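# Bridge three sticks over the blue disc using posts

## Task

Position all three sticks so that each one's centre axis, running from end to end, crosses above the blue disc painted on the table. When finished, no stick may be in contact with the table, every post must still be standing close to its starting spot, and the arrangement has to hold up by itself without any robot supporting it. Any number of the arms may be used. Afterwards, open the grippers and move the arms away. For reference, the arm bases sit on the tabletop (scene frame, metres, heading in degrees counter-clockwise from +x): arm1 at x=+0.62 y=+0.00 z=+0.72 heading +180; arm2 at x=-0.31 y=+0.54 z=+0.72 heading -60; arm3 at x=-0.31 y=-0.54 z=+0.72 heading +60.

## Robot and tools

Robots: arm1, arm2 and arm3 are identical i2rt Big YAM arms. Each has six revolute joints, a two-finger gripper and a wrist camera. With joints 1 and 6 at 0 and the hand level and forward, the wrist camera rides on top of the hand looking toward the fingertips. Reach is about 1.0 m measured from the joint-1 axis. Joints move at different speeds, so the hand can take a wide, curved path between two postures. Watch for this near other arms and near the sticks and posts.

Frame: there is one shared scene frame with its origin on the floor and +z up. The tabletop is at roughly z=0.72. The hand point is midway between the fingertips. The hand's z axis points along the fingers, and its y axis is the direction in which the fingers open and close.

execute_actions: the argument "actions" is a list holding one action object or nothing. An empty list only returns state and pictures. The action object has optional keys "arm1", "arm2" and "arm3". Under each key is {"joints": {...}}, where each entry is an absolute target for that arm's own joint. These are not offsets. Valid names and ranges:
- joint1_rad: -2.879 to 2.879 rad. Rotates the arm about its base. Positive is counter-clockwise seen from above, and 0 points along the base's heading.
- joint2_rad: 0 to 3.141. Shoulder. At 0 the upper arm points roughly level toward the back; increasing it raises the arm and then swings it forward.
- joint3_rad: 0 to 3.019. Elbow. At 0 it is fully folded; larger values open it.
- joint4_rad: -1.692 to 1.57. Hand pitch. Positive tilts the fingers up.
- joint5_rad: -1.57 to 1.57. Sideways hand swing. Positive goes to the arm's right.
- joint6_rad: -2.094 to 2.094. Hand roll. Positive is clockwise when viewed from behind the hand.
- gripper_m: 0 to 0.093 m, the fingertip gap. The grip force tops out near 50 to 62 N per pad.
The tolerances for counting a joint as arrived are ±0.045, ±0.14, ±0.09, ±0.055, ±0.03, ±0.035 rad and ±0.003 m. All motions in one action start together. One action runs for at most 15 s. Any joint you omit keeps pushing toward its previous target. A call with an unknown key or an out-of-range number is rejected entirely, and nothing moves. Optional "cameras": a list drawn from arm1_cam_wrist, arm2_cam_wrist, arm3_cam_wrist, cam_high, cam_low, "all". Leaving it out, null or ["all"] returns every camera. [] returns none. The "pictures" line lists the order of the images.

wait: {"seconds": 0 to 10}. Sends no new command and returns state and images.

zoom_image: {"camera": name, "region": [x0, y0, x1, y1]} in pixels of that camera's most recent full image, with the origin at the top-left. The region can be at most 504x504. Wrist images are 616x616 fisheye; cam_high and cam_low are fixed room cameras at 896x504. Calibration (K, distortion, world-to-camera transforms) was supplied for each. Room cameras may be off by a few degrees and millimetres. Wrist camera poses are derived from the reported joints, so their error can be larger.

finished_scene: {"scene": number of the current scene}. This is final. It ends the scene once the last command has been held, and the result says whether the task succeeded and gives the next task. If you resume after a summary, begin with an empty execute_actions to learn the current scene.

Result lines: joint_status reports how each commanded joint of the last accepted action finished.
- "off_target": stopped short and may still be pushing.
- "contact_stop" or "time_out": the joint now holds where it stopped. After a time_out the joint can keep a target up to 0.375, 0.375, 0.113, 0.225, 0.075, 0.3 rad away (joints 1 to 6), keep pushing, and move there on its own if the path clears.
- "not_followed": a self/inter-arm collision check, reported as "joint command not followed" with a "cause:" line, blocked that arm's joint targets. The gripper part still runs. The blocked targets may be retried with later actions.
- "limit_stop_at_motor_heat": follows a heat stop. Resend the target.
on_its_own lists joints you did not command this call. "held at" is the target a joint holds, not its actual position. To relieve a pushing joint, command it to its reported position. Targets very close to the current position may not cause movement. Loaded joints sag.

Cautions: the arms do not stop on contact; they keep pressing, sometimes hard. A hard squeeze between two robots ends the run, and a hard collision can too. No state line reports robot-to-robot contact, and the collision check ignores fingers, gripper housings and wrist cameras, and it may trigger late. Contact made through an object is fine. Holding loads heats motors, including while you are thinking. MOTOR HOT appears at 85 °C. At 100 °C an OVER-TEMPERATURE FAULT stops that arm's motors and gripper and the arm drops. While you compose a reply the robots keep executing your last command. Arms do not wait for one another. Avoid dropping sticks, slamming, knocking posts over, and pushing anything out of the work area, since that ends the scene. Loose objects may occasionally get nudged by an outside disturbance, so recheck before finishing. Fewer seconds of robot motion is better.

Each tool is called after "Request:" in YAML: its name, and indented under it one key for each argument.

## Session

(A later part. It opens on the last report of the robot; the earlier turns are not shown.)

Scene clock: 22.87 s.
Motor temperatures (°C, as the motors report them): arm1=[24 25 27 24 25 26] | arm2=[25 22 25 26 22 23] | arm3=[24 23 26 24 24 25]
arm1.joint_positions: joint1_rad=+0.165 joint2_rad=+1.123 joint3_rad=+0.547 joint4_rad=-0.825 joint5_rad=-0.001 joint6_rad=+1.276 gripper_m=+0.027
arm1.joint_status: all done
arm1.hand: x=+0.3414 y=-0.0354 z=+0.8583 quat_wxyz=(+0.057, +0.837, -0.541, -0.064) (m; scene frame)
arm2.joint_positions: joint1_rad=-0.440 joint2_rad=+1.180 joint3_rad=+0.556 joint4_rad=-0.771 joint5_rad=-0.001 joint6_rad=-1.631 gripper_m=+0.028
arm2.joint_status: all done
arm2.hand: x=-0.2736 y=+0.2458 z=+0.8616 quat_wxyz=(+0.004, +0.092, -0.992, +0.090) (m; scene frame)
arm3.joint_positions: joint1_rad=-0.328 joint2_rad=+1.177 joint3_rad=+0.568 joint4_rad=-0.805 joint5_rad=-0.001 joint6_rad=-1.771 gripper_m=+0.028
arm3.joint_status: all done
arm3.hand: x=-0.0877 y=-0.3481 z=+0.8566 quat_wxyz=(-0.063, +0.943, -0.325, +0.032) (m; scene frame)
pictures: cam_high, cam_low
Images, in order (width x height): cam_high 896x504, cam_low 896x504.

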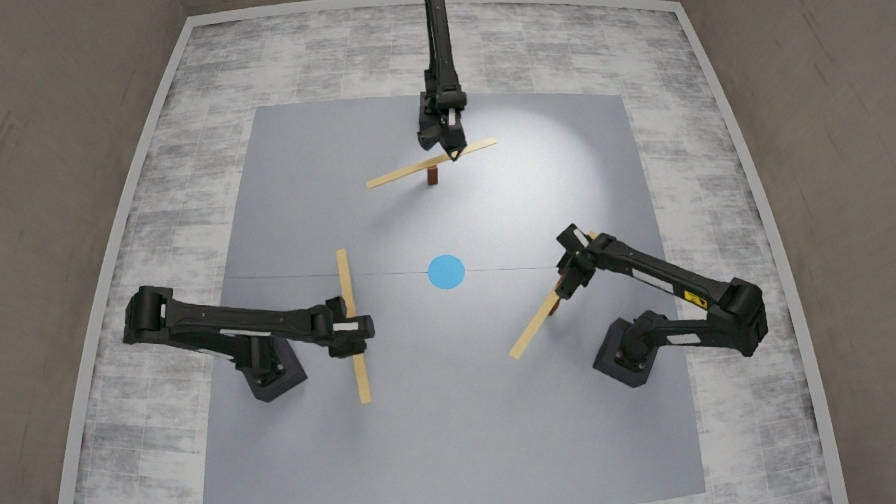

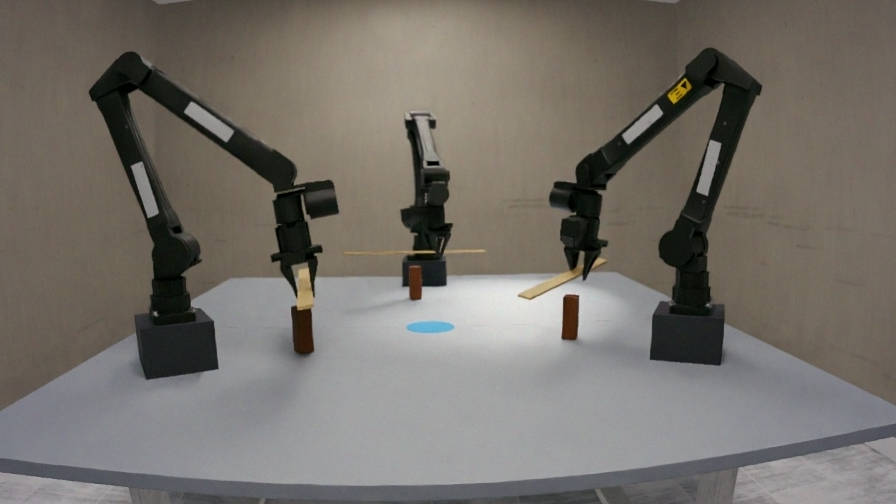

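Request:
execute_actions:
  actions:
    - {"arm1":{"joints":{"joint1_rad":-0.061,"joint2_rad":1.088,"joint3_rad":0.607,"joint4_rad":-0.836,"joint6_rad":-0.125}},"arm2":{"joints":{"joint1_rad":-0.175,"joint2_rad":1.07,"joint3_rad":0.56,"joint4_rad":-0.805,"joint6_rad":-0.122}},"arm3":{"joints":{"joint1_rad":-0.089,"joint2_rad":1.038,"joint3_rad":0.56,"joint4_rad":-0.84,"joint6_rad":-0.103}}}

Scene clock: 25.73 s.
Motor temperatures (°C, as the motors report them): arm1=[24 25 27 24 25 26] | arm2=[25 22 25 26 22 23] | arm3=[24 23 26 24 24 25]
arm1.joint_positions: joint1_rad=-0.059 joint2_rad=+1.096 joint3_rad=+0.558 joint4_rad=-0.830 joint5_rad=-0.001 joint6_rad=-0.111 gripper_m=+0.027
arm1.joint_status: all done
arm1.hand: x=+0.3350 y=+0.0280 z=+0.8687 quat_wxyz=(-0.008, +0.995, +0.007, -0.102) (m; scene frame)
arm2.joint_positions: joint1_rad=-0.176 joint2_rad=+1.068 joint3_rad=+0.554 joint4_rad=-0.799 joint5_rad=+0.001 joint6_rad=-0.135 gripper_m=+0.028
arm2.joint_status: all done
arm2.hand: x=-0.1985 y=+0.2647 z=+0.8885 quat_wxyz=(-0.097, -0.496, -0.859, +0.084) (m; scene frame)
arm3.joint_positions: joint1_rad=-0.090 joint2_rad=+1.035 joint3_rad=+0.555 joint4_rad=-0.827 joint5_rad=+0.000 joint6_rad=-0.113 gripper_m=+0.028
arm3.joint_status: all done
arm3.hand: x=-0.1384 y=-0.3021 z=+0.8894 quat_wxyz=(-0.113, +0.500, -0.857, -0.055) (m; scene frame)
pictures: arm1_cam_wrist, arm2_cam_wrist, arm3_cam_wrist, cam_high, cam_low
camera_calibration (this result's frames):
arm1_cam_wrist: T_world_to_cam=[[-0.015035, 0.999683, 0.0202017, -0.0446482], [0.909838, 0.0052988, 0.414931, -0.661054], [0.414692, 0.0246188, -0.909629, 0.775368], [0, 0, 0, 1]] pos_world=[0.279241, 0.0290483, 0.98049]
arm2_cam_wrist: T_world_to_cam=[[-0.872432, -0.486353, 0.0481961, -0.087092], [-0.439901, 0.824399, 0.356164, -0.617152], [-0.212954, 0.289527, -0.93318, 0.836127], [0, 0, 0, 1]] pos_world=[-0.169411, 0.224341, 1.00426]
arm3_cam_wrist: T_world_to_cam=[[0.872586, -0.487824, 0.0249079, -0.0521448], [-0.461861, -0.8074, 0.367137, -0.629994], [-0.158988, -0.331863, -0.929833, 0.829148], [0, 0, 0, 1]] pos_world=[-0.113644, -0.258931, 1.00356]
Images, in order (width x height): arm1_cam_wrist 616x616, arm2_cam_wrist 616x616, arm3_cam_wrist 616x616, cam_high 896x504, cam_low 896x504.

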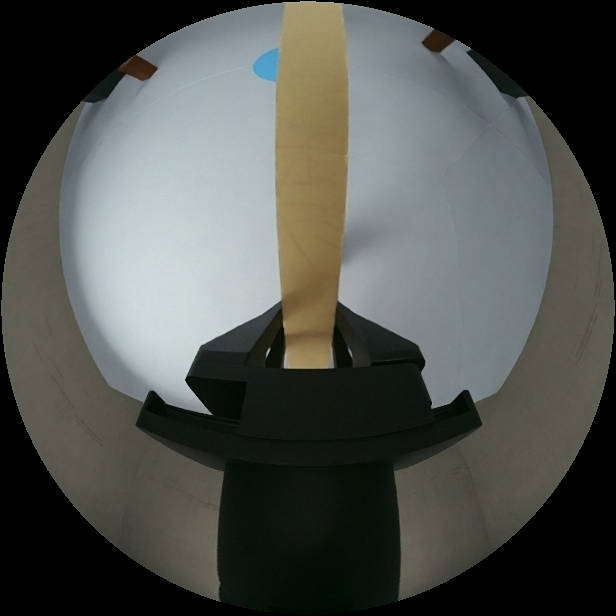

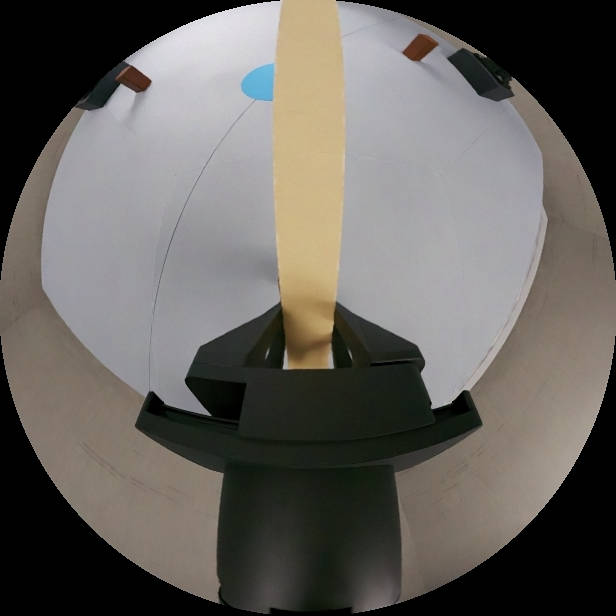

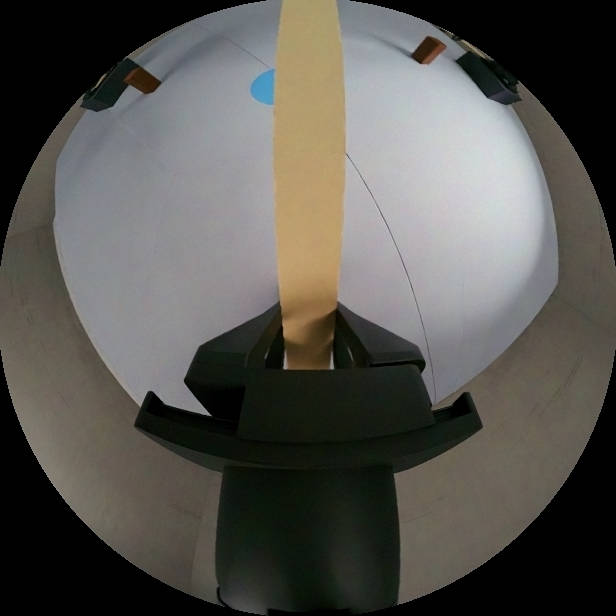

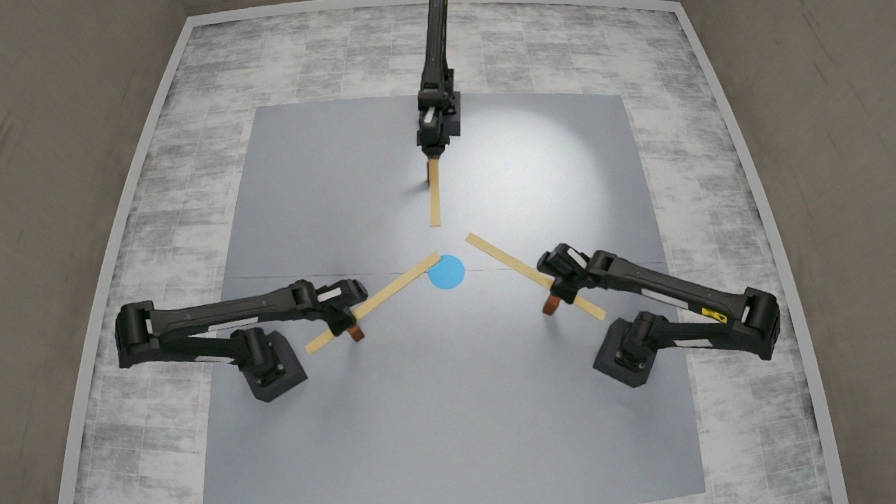

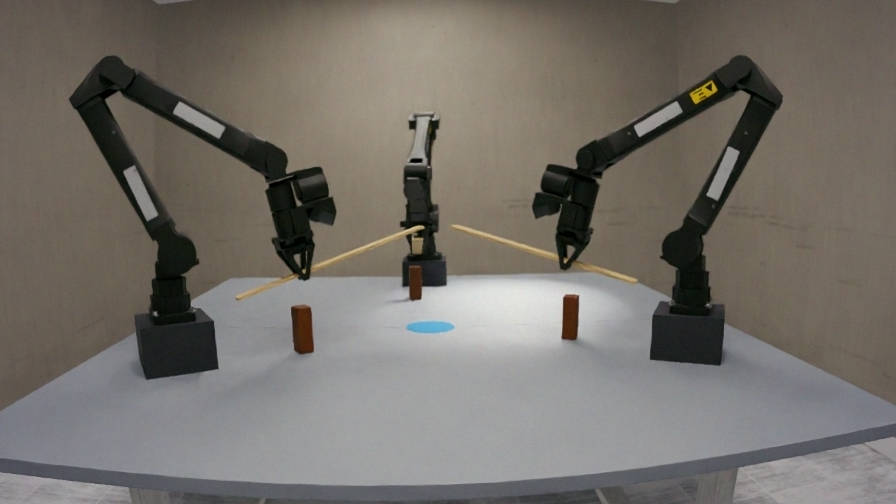

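Request:
execute_actions:
  actions:
    - {"arm1":{"joints":{"joint1_rad":-0.044,"joint2_rad":1.238,"joint3_rad":0.767,"joint4_rad":-0.79,"joint6_rad":-0.10}},"arm2":{"joints":{"joint1_rad":-0.158,"joint2_rad":1.222,"joint3_rad":0.717,"joint4_rad":-0.755,"joint6_rad":-0.103}},"arm3":{"joints":{"joint1_rad":-0.072,"joint2_rad":1.195,"joint3_rad":0.718,"joint4_rad":-0.782,"joint6_rad":-0.086}}}
  cameras: ["cam_high","cam_low"]

Scene clock: 27.47 s.
Motor temperatures (°C, as the motors report them): arm1=[24 25 28 24 25 26] | arm2=[25 22 26 26 22 23] | arm3=[24 23 27 24 24 25]
arm1.joint_positions: joint1_rad=-0.053 joint2_rad=+1.239 joint3_rad=+0.728 joint4_rad=-0.795 joint5_rad=-0.001 joint6_rad=-0.111 gripper_m=+0.027
arm1.joint_status: all done
arm1.hand: x=+0.2614 y=+0.0331 z=+0.8940 quat_wxyz=(-0.011, +0.991, +0.010, -0.133) (m; scene frame)
arm2.joint_positions: joint1_rad=-0.166 joint2_rad=+1.224 joint3_rad=+0.682 joint4_rad=-0.762 joint5_rad=+0.001 joint6_rad=-0.116 gripper_m=+0.028
arm2.joint_status: all done
arm2.hand: x=-0.1746 y=+0.2153 z=+0.8945 quat_wxyz=(-0.101, -0.500, -0.856, +0.085) (m; scene frame)
arm3.joint_positions: joint1_rad=-0.081 joint2_rad=+1.200 joint3_rad=+0.675 joint4_rad=-0.797 joint5_rad=+0.000 joint6_rad=-0.096 gripper_m=+0.028
arm3.joint_status: all done
arm3.hand: x=-0.1122 y=-0.2607 z=+0.8900 quat_wxyz=(-0.105, +0.497, -0.860, -0.054) (m; scene frame)
pictures: cam_high, cam_low
Images, in order (width x height): cam_high 896x504, cam_low 896x504.

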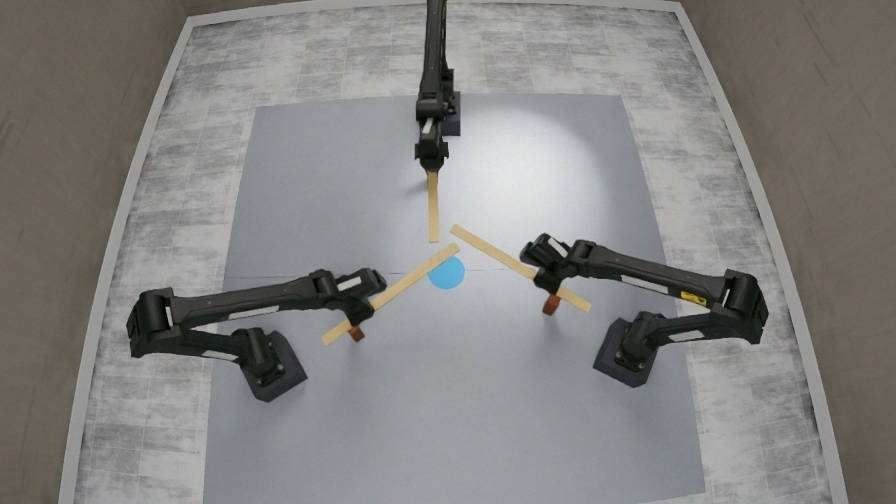

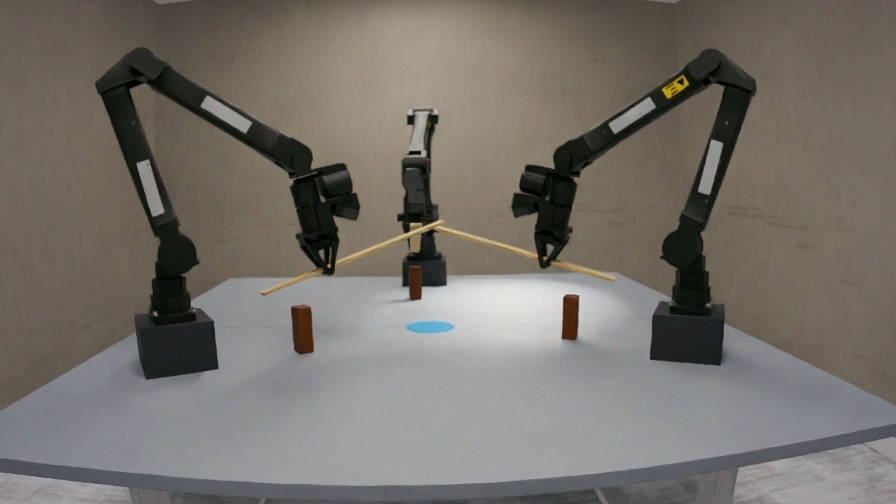

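Request:
zoom_image:
  camera: "cam_high"
  region: [380, 170, 520, 300]

Request:
zoom_image:
  camera: "cam_low"
  region: [370, 190, 490, 270]

Region (380, 170, 520, 300) of cam_high's 896x504 image, scaled by 3.600, with more detail than that image has; it fills the top 468 rows of this view, and the rest is white.

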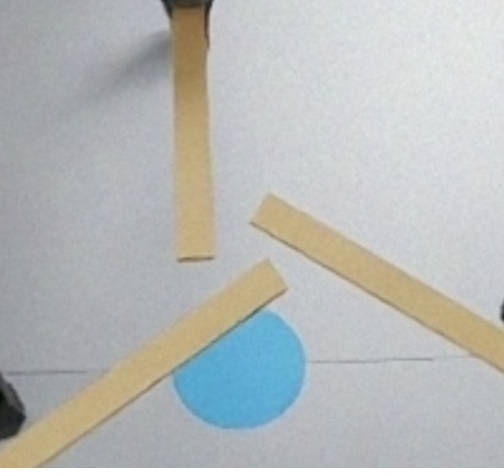

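Region (370, 190, 490, 270) of cam_low's 896x504 image, scaled by 4.200, with more detail than that image has.

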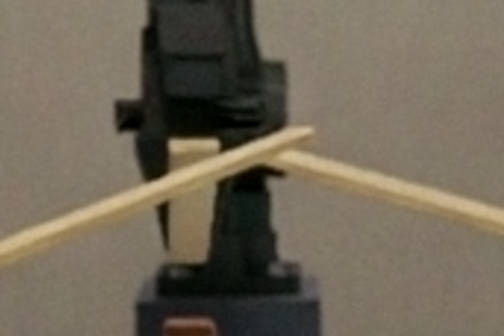

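Request:
execute_actions:
  actions:
    - {"arm1":{"joints":{"joint1_rad":-0.019,"joint2_rad":1.429,"joint3_rad":0.951,"joint4_rad":-0.80,"joint6_rad":-0.07}},"arm2":{"joints":{"joint1_rad":-0.133,"joint2_rad":1.421,"joint3_rad":0.890,"joint4_rad":-0.744,"joint6_rad":-0.083}},"arm3":{"joints":{"joint1_rad":-0.047,"joint2_rad":1.375,"joint3_rad":0.914,"joint4_rad":-0.80,"joint6_rad":-0.07}}}

Request:
zoom_image:
  camera: "cam_high"
  region: [300, 140, 620, 360]

Request:
zoom_image:
  camera: "cam_low"
  region: [270, 190, 600, 360]

Scene clock: 29.93 s.
Motor temperatures (°C, as the motors report them): arm1=[24 25 28 24 25 26] | arm2=[25 22 26 26 22 23] | arm3=[24 23 27 24 24 25]
arm1.joint_positions: joint1_rad=-0.026 joint2_rad=+1.431 joint3_rad=+0.909 joint4_rad=-0.802 joint5_rad=+0.002 joint6_rad=-0.079 gripper_m=+0.027
arm1.joint_status: all done
arm1.hand: x=+0.1934 y=+0.0280 z=+0.8938 quat_wxyz=(-0.008, +0.992, +0.008, -0.124) (m; scene frame)
arm2.joint_positions: joint1_rad=-0.141 joint2_rad=+1.420 joint3_rad=+0.856 joint4_rad=-0.750 joint5_rad=+0.001 joint6_rad=-0.092 gripper_m=+0.028
arm2.joint_status: all done
arm2.hand: x=-0.1385 y=+0.1562 z=+0.8918 quat_wxyz=(-0.099, -0.499, -0.857, +0.080) (m; scene frame)
arm3.joint_positions: joint1_rad=-0.054 joint2_rad=+1.378 joint3_rad=+0.869 joint4_rad=-0.797 joint5_rad=+0.000 joint6_rad=-0.079 gripper_m=+0.028
arm3.joint_status: all done
arm3.hand: x=-0.0777 y=-0.1933 z=+0.9025 quat_wxyz=(-0.111, +0.501, -0.857, -0.059) (m; scene frame)
pictures: arm1_cam_wrist, arm2_cam_wrist, arm3_cam_wrist, cam_high, cam_low
camera_calibration (this result's frames):
arm1_cam_wrist: T_world_to_cam=[[-0.0150047, 0.999696, 0.0195848, -0.0467402], [0.927821, 0.00661919, 0.372967, -0.5086], [0.372724, 0.0237674, -0.927638, 0.881137], [0, 0, 0, 1]] pos_world=[0.142768, 0.0291501, 1.00798]
arm2_cam_wrist: T_world_to_cam=[[-0.876091, -0.480666, 0.0377401, -0.079836], [-0.437754, 0.825796, 0.355575, -0.501933], [-0.202078, 0.294995, -0.933886, 0.884709], [0, 0, 0, 1]] pos_world=[-0.110887, 0.115135, 1.0077]
arm3_cam_wrist: T_world_to_cam=[[0.874183, -0.485332, 0.0160552, -0.0437197], [-0.456785, -0.810646, 0.366334, -0.518382], [-0.164778, -0.327577, -0.930345, 0.887942], [0, 0, 0, 1]] pos_world=[-0.0522565, -0.150574, 1.0167]
Images, in order (width x height): arm1_cam_wrist 616x616, arm2_cam_wrist 616x616, arm3_cam_wrist 616x616, cam_high 896x504, cam_low 896x504.

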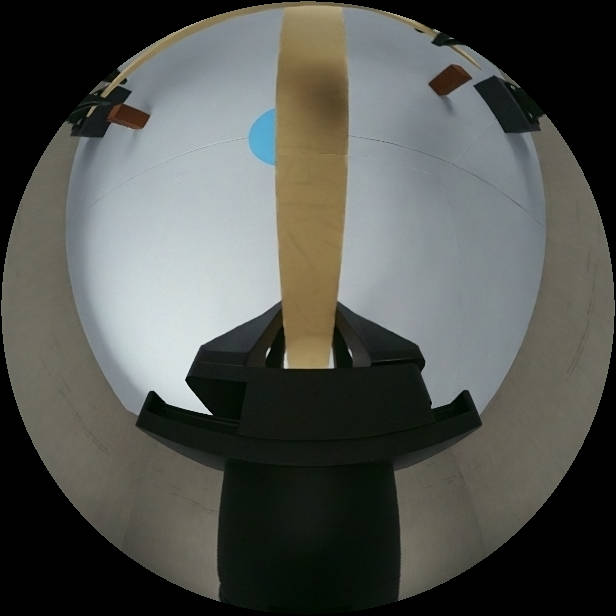

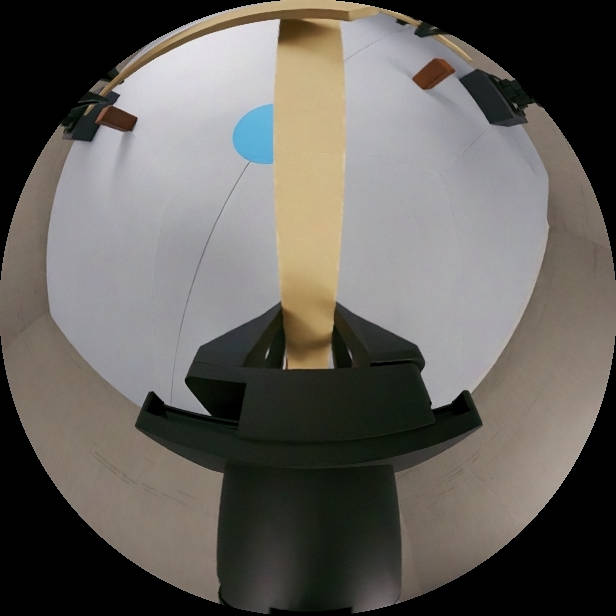

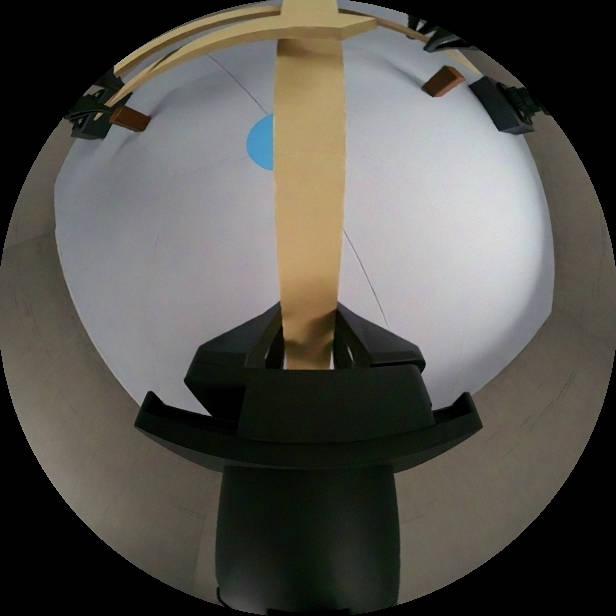

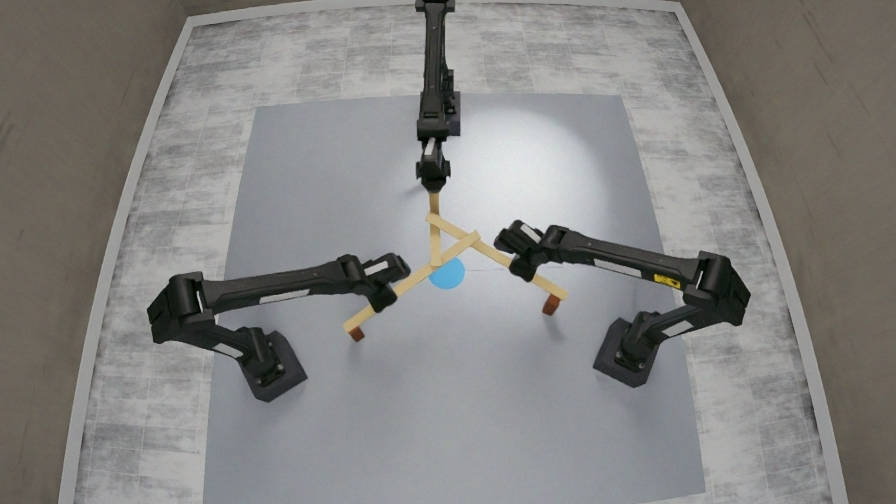

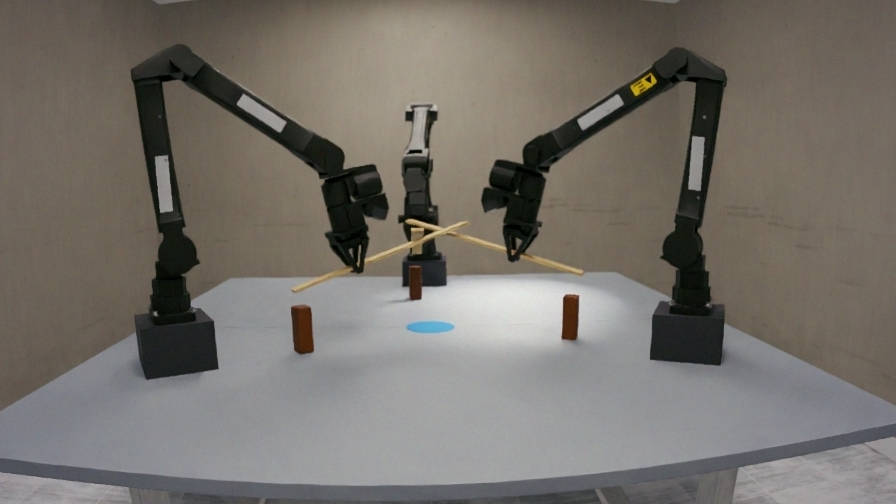

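Region (300, 140, 620, 360) of cam_high's 896x504 image, scaled by 1.575, with more detail than that image has; it fills the top 346 rows of this view, and the rest is white.

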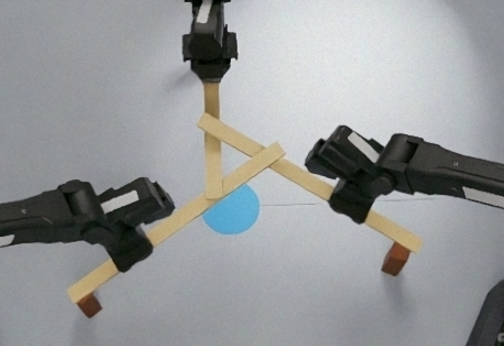

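Region (270, 190, 600, 360) of cam_low's 896x504 image, scaled by 1.527, with more detail than that image has; it fills the top 260 rows of this view, and the rest is white.

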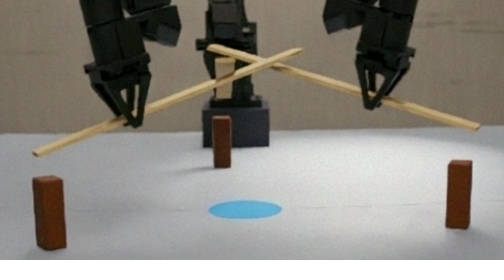

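Request:
zoom_image:
  camera: "cam_high"
  region: [400, 190, 510, 300]

Region (400, 190, 510, 300) of cam_high's 896x504 image, scaled by 4.582, with more detail than that image has.

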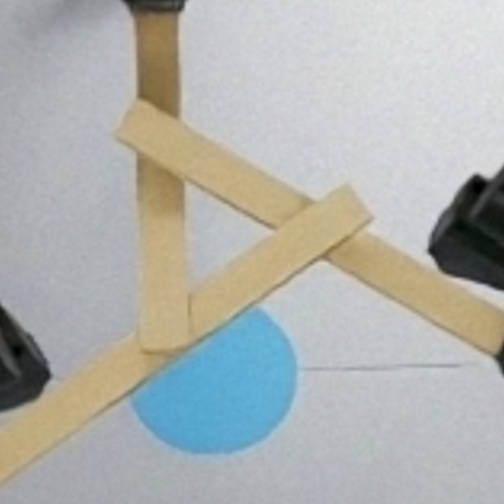

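Request:
execute_actions:
  actions:
    - {"arm1":{"joints":{"joint2_rad":1.587,"joint3_rad":0.978,"joint4_rad":-0.795}},"arm2":{"joints":{"joint1_rad":-0.125,"joint2_rad":1.582,"joint3_rad":0.923,"joint4_rad":-0.753,"joint6_rad":-0.125}},"arm3":{"joints":{"joint2_rad":1.556,"joint3_rad":0.924,"joint4_rad":-0.745}}}

Request:
zoom_image:
  camera: "cam_high"
  region: [320, 170, 600, 360]

Request:
zoom_image:
  camera: "cam_low"
  region: [270, 220, 600, 360]

Scene clock: 32.07 s.
Motor temperatures (°C, as the motors report them): arm1=[24 25 29 24 25 26] | arm2=[25 22 26 26 22 23] | arm3=[24 23 27 24 24 25]
arm1.joint_positions: joint1_rad=-0.026 joint2_rad=+1.600 joint3_rad=+0.940 joint4_rad=-0.801 joint5_rad=+0.002 joint6_rad=-0.078 gripper_m=+0.027
arm1.joint_status: all done
arm1.hand: x=+0.1914 y=+0.0278 z=+0.8361 quat_wxyz=(-0.003, +0.998, +0.007, -0.056) (m; scene frame)
arm2.joint_positions: joint1_rad=-0.133 joint2_rad=+1.596 joint3_rad=+0.892 joint4_rad=-0.752 joint5_rad=+0.001 joint6_rad=-0.112 gripper_m=+0.028
arm2.joint_status: all done
arm2.hand: x=-0.1358 y=+0.1562 z=+0.8345 quat_wxyz=(-0.041, -0.491, -0.869, +0.039) (m; scene frame)
arm3.joint_positions: joint1_rad=-0.054 joint2_rad=+1.569 joint3_rad=+0.883 joint4_rad=-0.760 joint5_rad=+0.000 joint6_rad=-0.076 gripper_m=+0.028
arm3.joint_status: all done
arm3.hand: x=-0.0778 y=-0.1921 z=+0.8345 quat_wxyz=(-0.049, +0.503, -0.863, -0.030) (m; scene frame)
pictures: arm1_cam_wrist, arm2_cam_wrist, arm3_cam_wrist, cam_high, cam_low
camera_calibration (this result's frames):
arm1_cam_wrist: T_world_to_cam=[[-0.0159897, 0.999836, 0.00850729, -0.0360838], [0.867992, 0.00965682, 0.496484, -0.57717], [0.496321, 0.0153229, -0.868004, 0.755073], [0, 0, 0, 1]] pos_world=[0.125643, 0.0300816, 0.94227]
arm2_cam_wrist: T_world_to_cam=[[-0.861236, -0.507408, 0.0284435, -0.0612946], [-0.432043, 0.760491, 0.48476, -0.57715], [-0.267602, 0.405204, -0.874185, 0.75583], [0, 0, 0, 1]] pos_world=[-0.099881, 0.101551, 0.942258]
arm3_cam_wrist: T_world_to_cam=[[0.874052, -0.485817, 0.00382324, -0.0318513], [-0.424903, -0.760597, 0.490866, -0.584428], [-0.235563, -0.430667, -0.871227, 0.750346], [0, 0, 0, 1]] pos_world=[-0.0437317, -0.136839, 0.940719]
Images, in order (width x height): arm1_cam_wrist 616x616, arm2_cam_wrist 616x616, arm3_cam_wrist 616x616, cam_high 896x504, cam_low 896x504.

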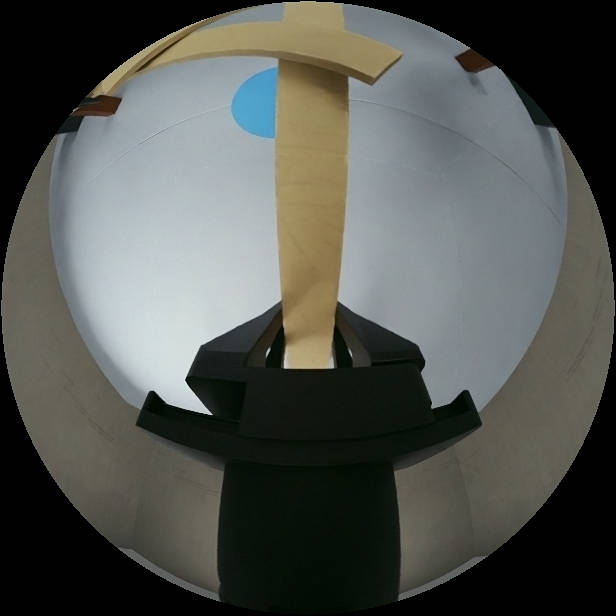

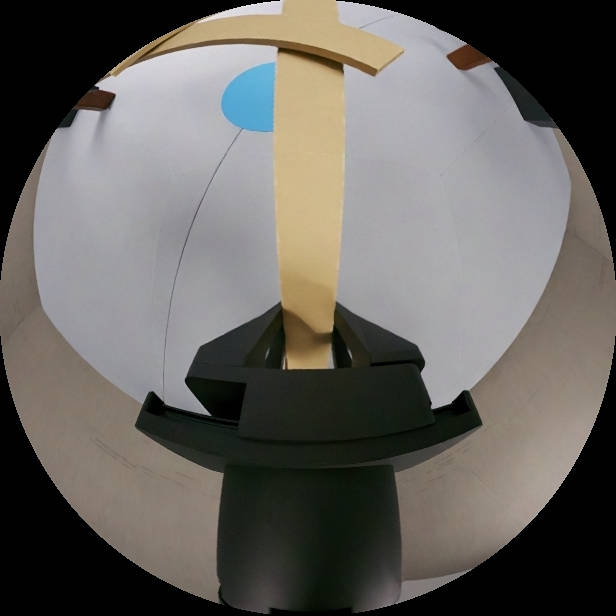

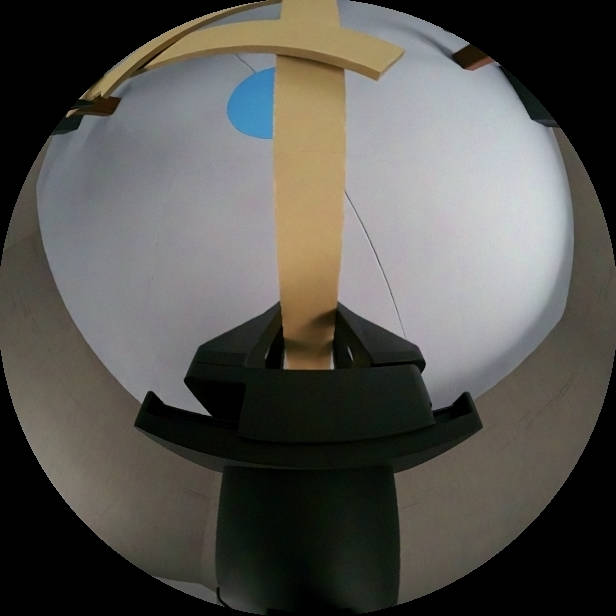

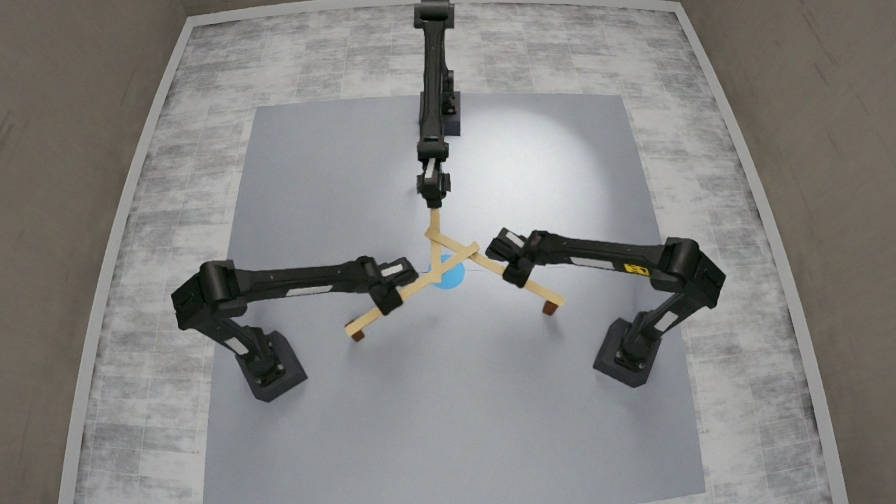

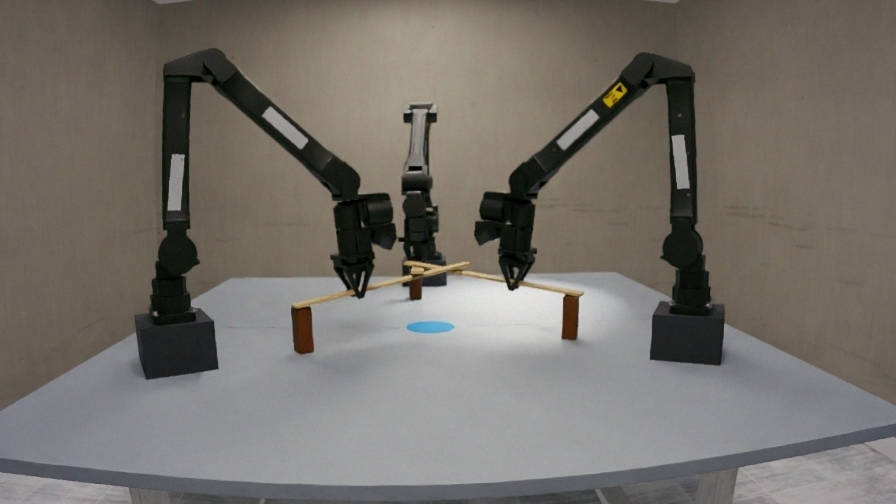

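Region (320, 170, 600, 360) of cam_high's 896x504 image, scaled by 1.800, with more detail than that image has; it fills the top 342 rows of this view, and the rest is white.

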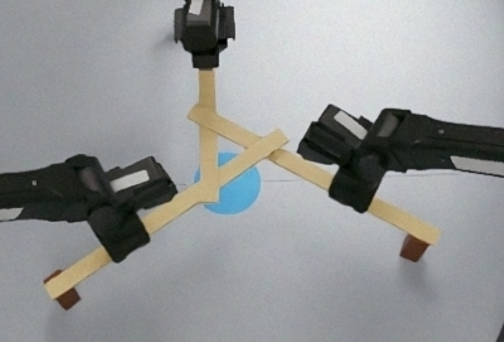

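Region (270, 220, 600, 360) of cam_low's 896x504 image, scaled by 1.527, with more detail than that image has; it fills the top 214 rows of this view, and the rest is white.

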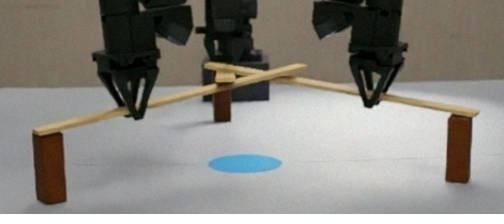

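Zoom on the posts.

Request:
zoom_image:
  camera: "cam_low"
  region: [275, 280, 375, 360]

Request:
zoom_image:
  camera: "cam_low"
  region: [500, 270, 600, 350]

Request:
zoom_image:
  camera: "cam_low"
  region: [380, 245, 490, 310]

Request:
zoom_image:
  camera: "cam_high"
  region: [330, 300, 390, 350]

Request:
zoom_image:
  camera: "cam_high"
  region: [520, 275, 580, 325]

Region (275, 280, 375, 360) of cam_low's 896x504 image, scaled by 5.040, with more detail than that image has; it fills the top 403 rows of this view, and the rest is white.

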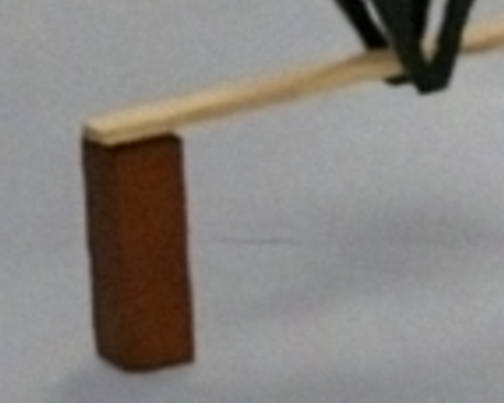

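Region (500, 270, 600, 350) of cam_low's 896x504 image, scaled by 5.040, with more detail than that image has; it fills the top 403 rows of this view, and the rest is white.

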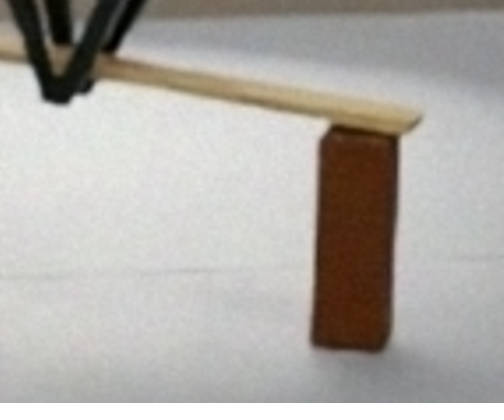

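Region (380, 245, 490, 310) of cam_low's 896x504 image, scaled by 4.582, with more detail than that image has; it fills the top 298 rows of this view, and the rest is white.

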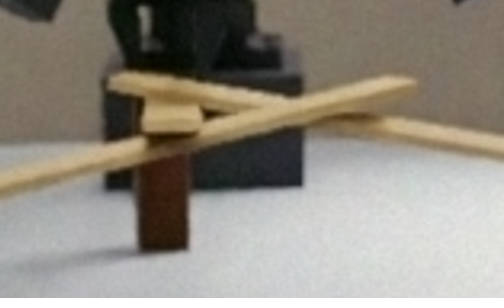

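Region (330, 300, 390, 350) of cam_high's 896x504 image, scaled by 8.400, with more detail than that image has.

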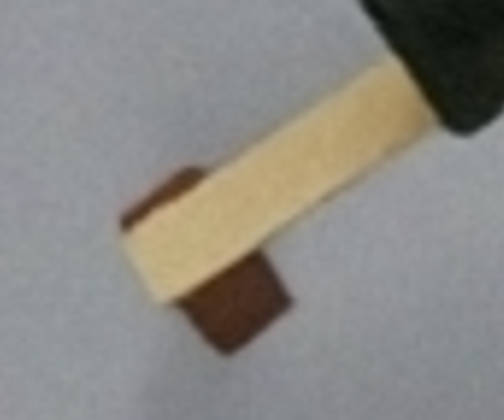

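Region (520, 275, 580, 325) of cam_high's 896x504 image, scaled by 8.400, with more detail than that image has.

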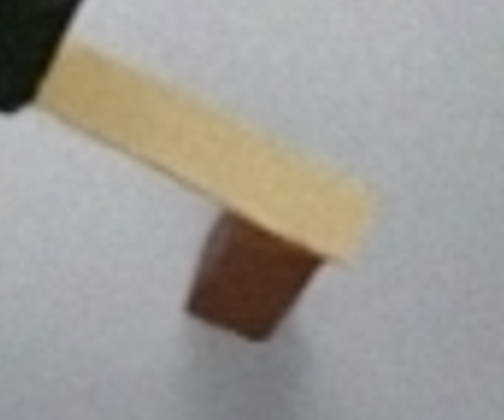

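Request:
zoom_image:
  camera: "arm2_cam_wrist"
  region: [50, 40, 210, 140]

Request:
zoom_image:
  camera: "arm3_cam_wrist"
  region: [400, 10, 560, 130]

Region (50, 40, 210, 140) of arm2_cam_wrist's 616x616 image, scaled by 3.150, with more detail than that image has; it fills the top 315 rows of this view, and the rest is white.

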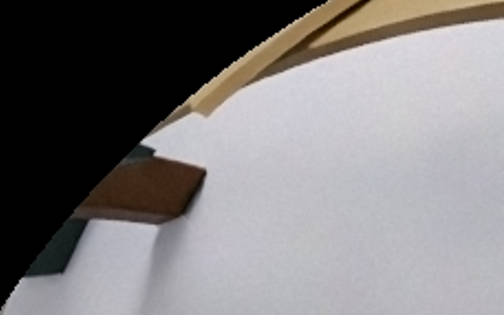

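Region (400, 10, 560, 130) of arm3_cam_wrist's 616x616 image, scaled by 3.150, with more detail than that image has; it fills the top 378 rows of this view, and the rest is white.

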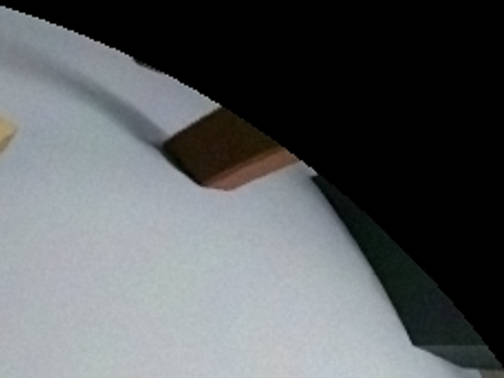

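Request:
execute_actions:
  actions:
    - {"arm1":{"joints":{"gripper_m":0.06}},"arm2":{"joints":{"gripper_m":0.06}},"arm3":{"joints":{"gripper_m":0.06}}}
  cameras: ["cam_high","cam_low"]

Scene clock: 33.93 s.
Motor temperatures (°C, as the motors report them): arm1=[24 25 29 24 25 26] | arm2=[25 22 26 26 22 23] | arm3=[24 23 27 24 24 25]
arm1.joint_positions: joint1_rad=-0.026 joint2_rad=+1.600 joint3_rad=+0.940 joint4_rad=-0.801 joint5_rad=+0.002 joint6_rad=-0.078 gripper_m=+0.060
arm1.joint_status: all done
arm1.hand: x=+0.1914 y=+0.0278 z=+0.8361 quat_wxyz=(-0.003, +0.998, +0.007, -0.056) (m; scene frame)
arm2.joint_positions: joint1_rad=-0.133 joint2_rad=+1.596 joint3_rad=+0.892 joint4_rad=-0.752 joint5_rad=+0.001 joint6_rad=-0.113 gripper_m=+0.060
arm2.joint_status: all done
arm2.hand: x=-0.1358 y=+0.1562 z=+0.8345 quat_wxyz=(-0.041, -0.490, -0.870, +0.039) (m; scene frame)
arm3.joint_positions: joint1_rad=-0.054 joint2_rad=+1.569 joint3_rad=+0.883 joint4_rad=-0.760 joint5_rad=+0.000 joint6_rad=-0.076 gripper_m=+0.060
arm3.joint_status: all done
arm3.hand: x=-0.0778 y=-0.1921 z=+0.8345 quat_wxyz=(-0.049, +0.503, -0.863, -0.030) (m; scene frame)
pictures: cam_high, cam_low
Images, in order (width x height): cam_high 896x504, cam_low 896x504.

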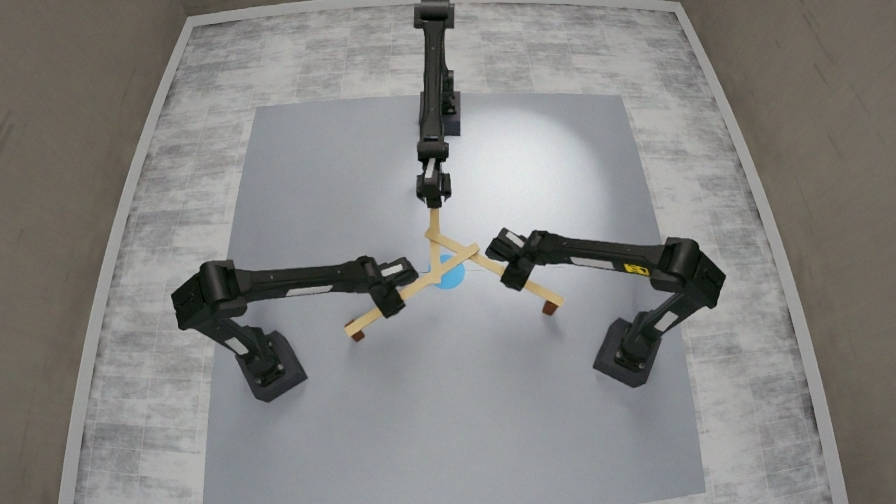

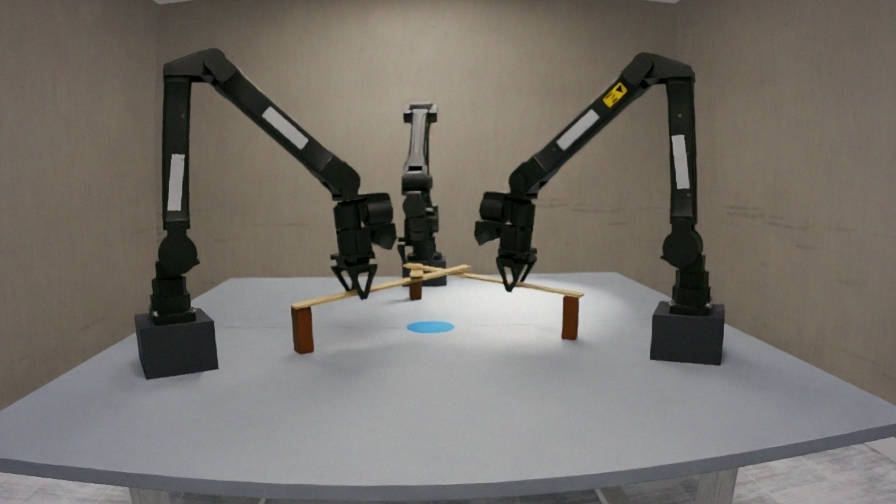

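Standing. Retreat via joint 2 only.

Request:
execute_actions:
  actions:
    - {"arm1":{"joints":{"joint2_rad":1.0}},"arm2":{"joints":{"joint2_rad":1.0}},"arm3":{"joints":{"joint2_rad":1.0}}}
  cameras: ["cam_high","cam_low"]

Request:
zoom_image:
  camera: "cam_high"
  region: [320, 140, 600, 360]

Scene clock: 35.50 s.
Motor temperatures (°C, as the motors report them): arm1=[24 25 29 24 25 26] | arm2=[25 22 26 26 22 23] | arm3=[24 23 28 24 24 25]
arm1.joint_positions: joint1_rad=-0.026 joint2_rad=+0.991 joint3_rad=+0.940 joint4_rad=-0.801 joint5_rad=+0.002 joint6_rad=-0.078 gripper_m=+0.060
arm1.joint_status: all done
arm1.hand: x=+0.2070 y=+0.0279 z=+1.0874 quat_wxyz=(-0.024, +0.936, +0.006, -0.352) (m; scene frame)
arm2.joint_positions: joint1_rad=-0.133 joint2_rad=+0.987 joint3_rad=+0.892 joint4_rad=-0.752 joint5_rad=+0.001 joint6_rad=-0.113 gripper_m=+0.060
arm2.joint_status: all done
arm2.hand: x=-0.1348 y=+0.1625 z=+1.0822 quat_wxyz=(-0.282, -0.458, -0.816, +0.213) (m; scene frame)
arm3.joint_positions: joint1_rad=-0.054 joint2_rad=+0.991 joint3_rad=+0.883 joint4_rad=-0.760 joint5_rad=+0.000 joint6_rad=-0.076 gripper_m=+0.060
arm3.joint_status: all done
arm3.hand: x=-0.0772 y=-0.1957 z=+1.0666 quat_wxyz=(-0.302, +0.472, -0.814, -0.152) (m; scene frame)
pictures: cam_high, cam_low
Images, in order (width x height): cam_high 896x504, cam_low 896x504.

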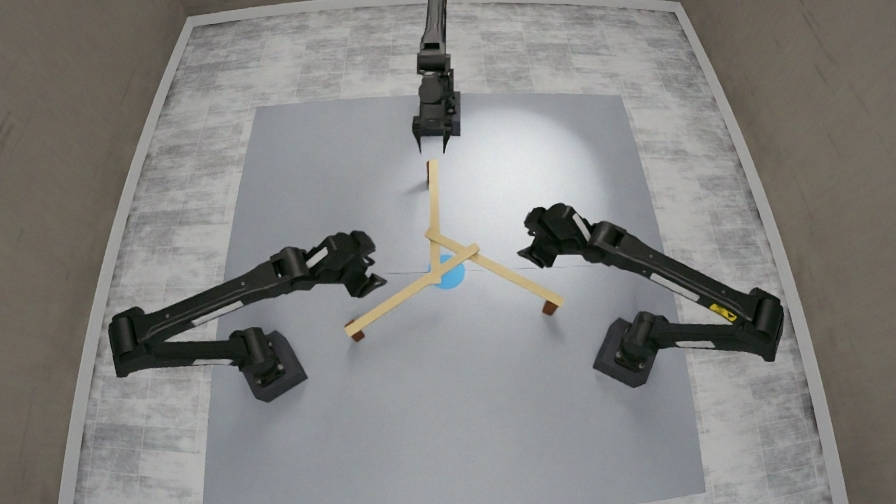

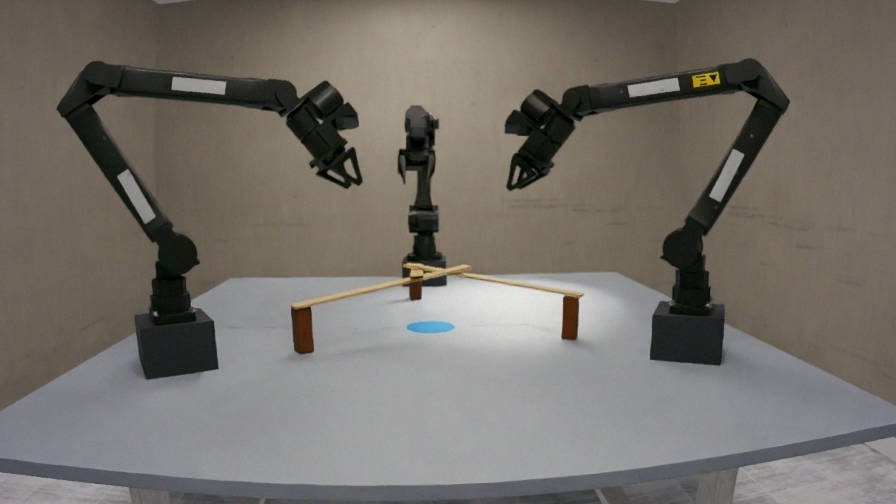

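Region (320, 140, 600, 360) of cam_high's 896x504 image, scaled by 1.800, with more detail than that image has; it fills the top 396 rows of this view, and the rest is white.

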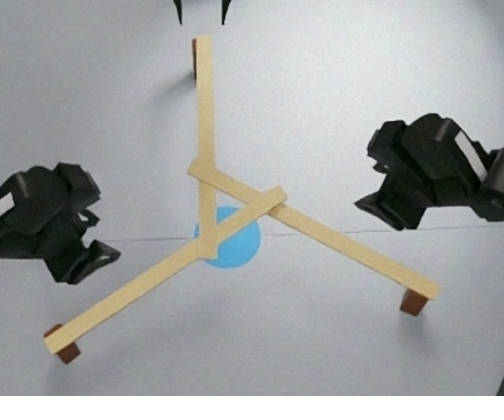

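Request:
finished_scene:
  scene: 1

The scene is finished: the task was done.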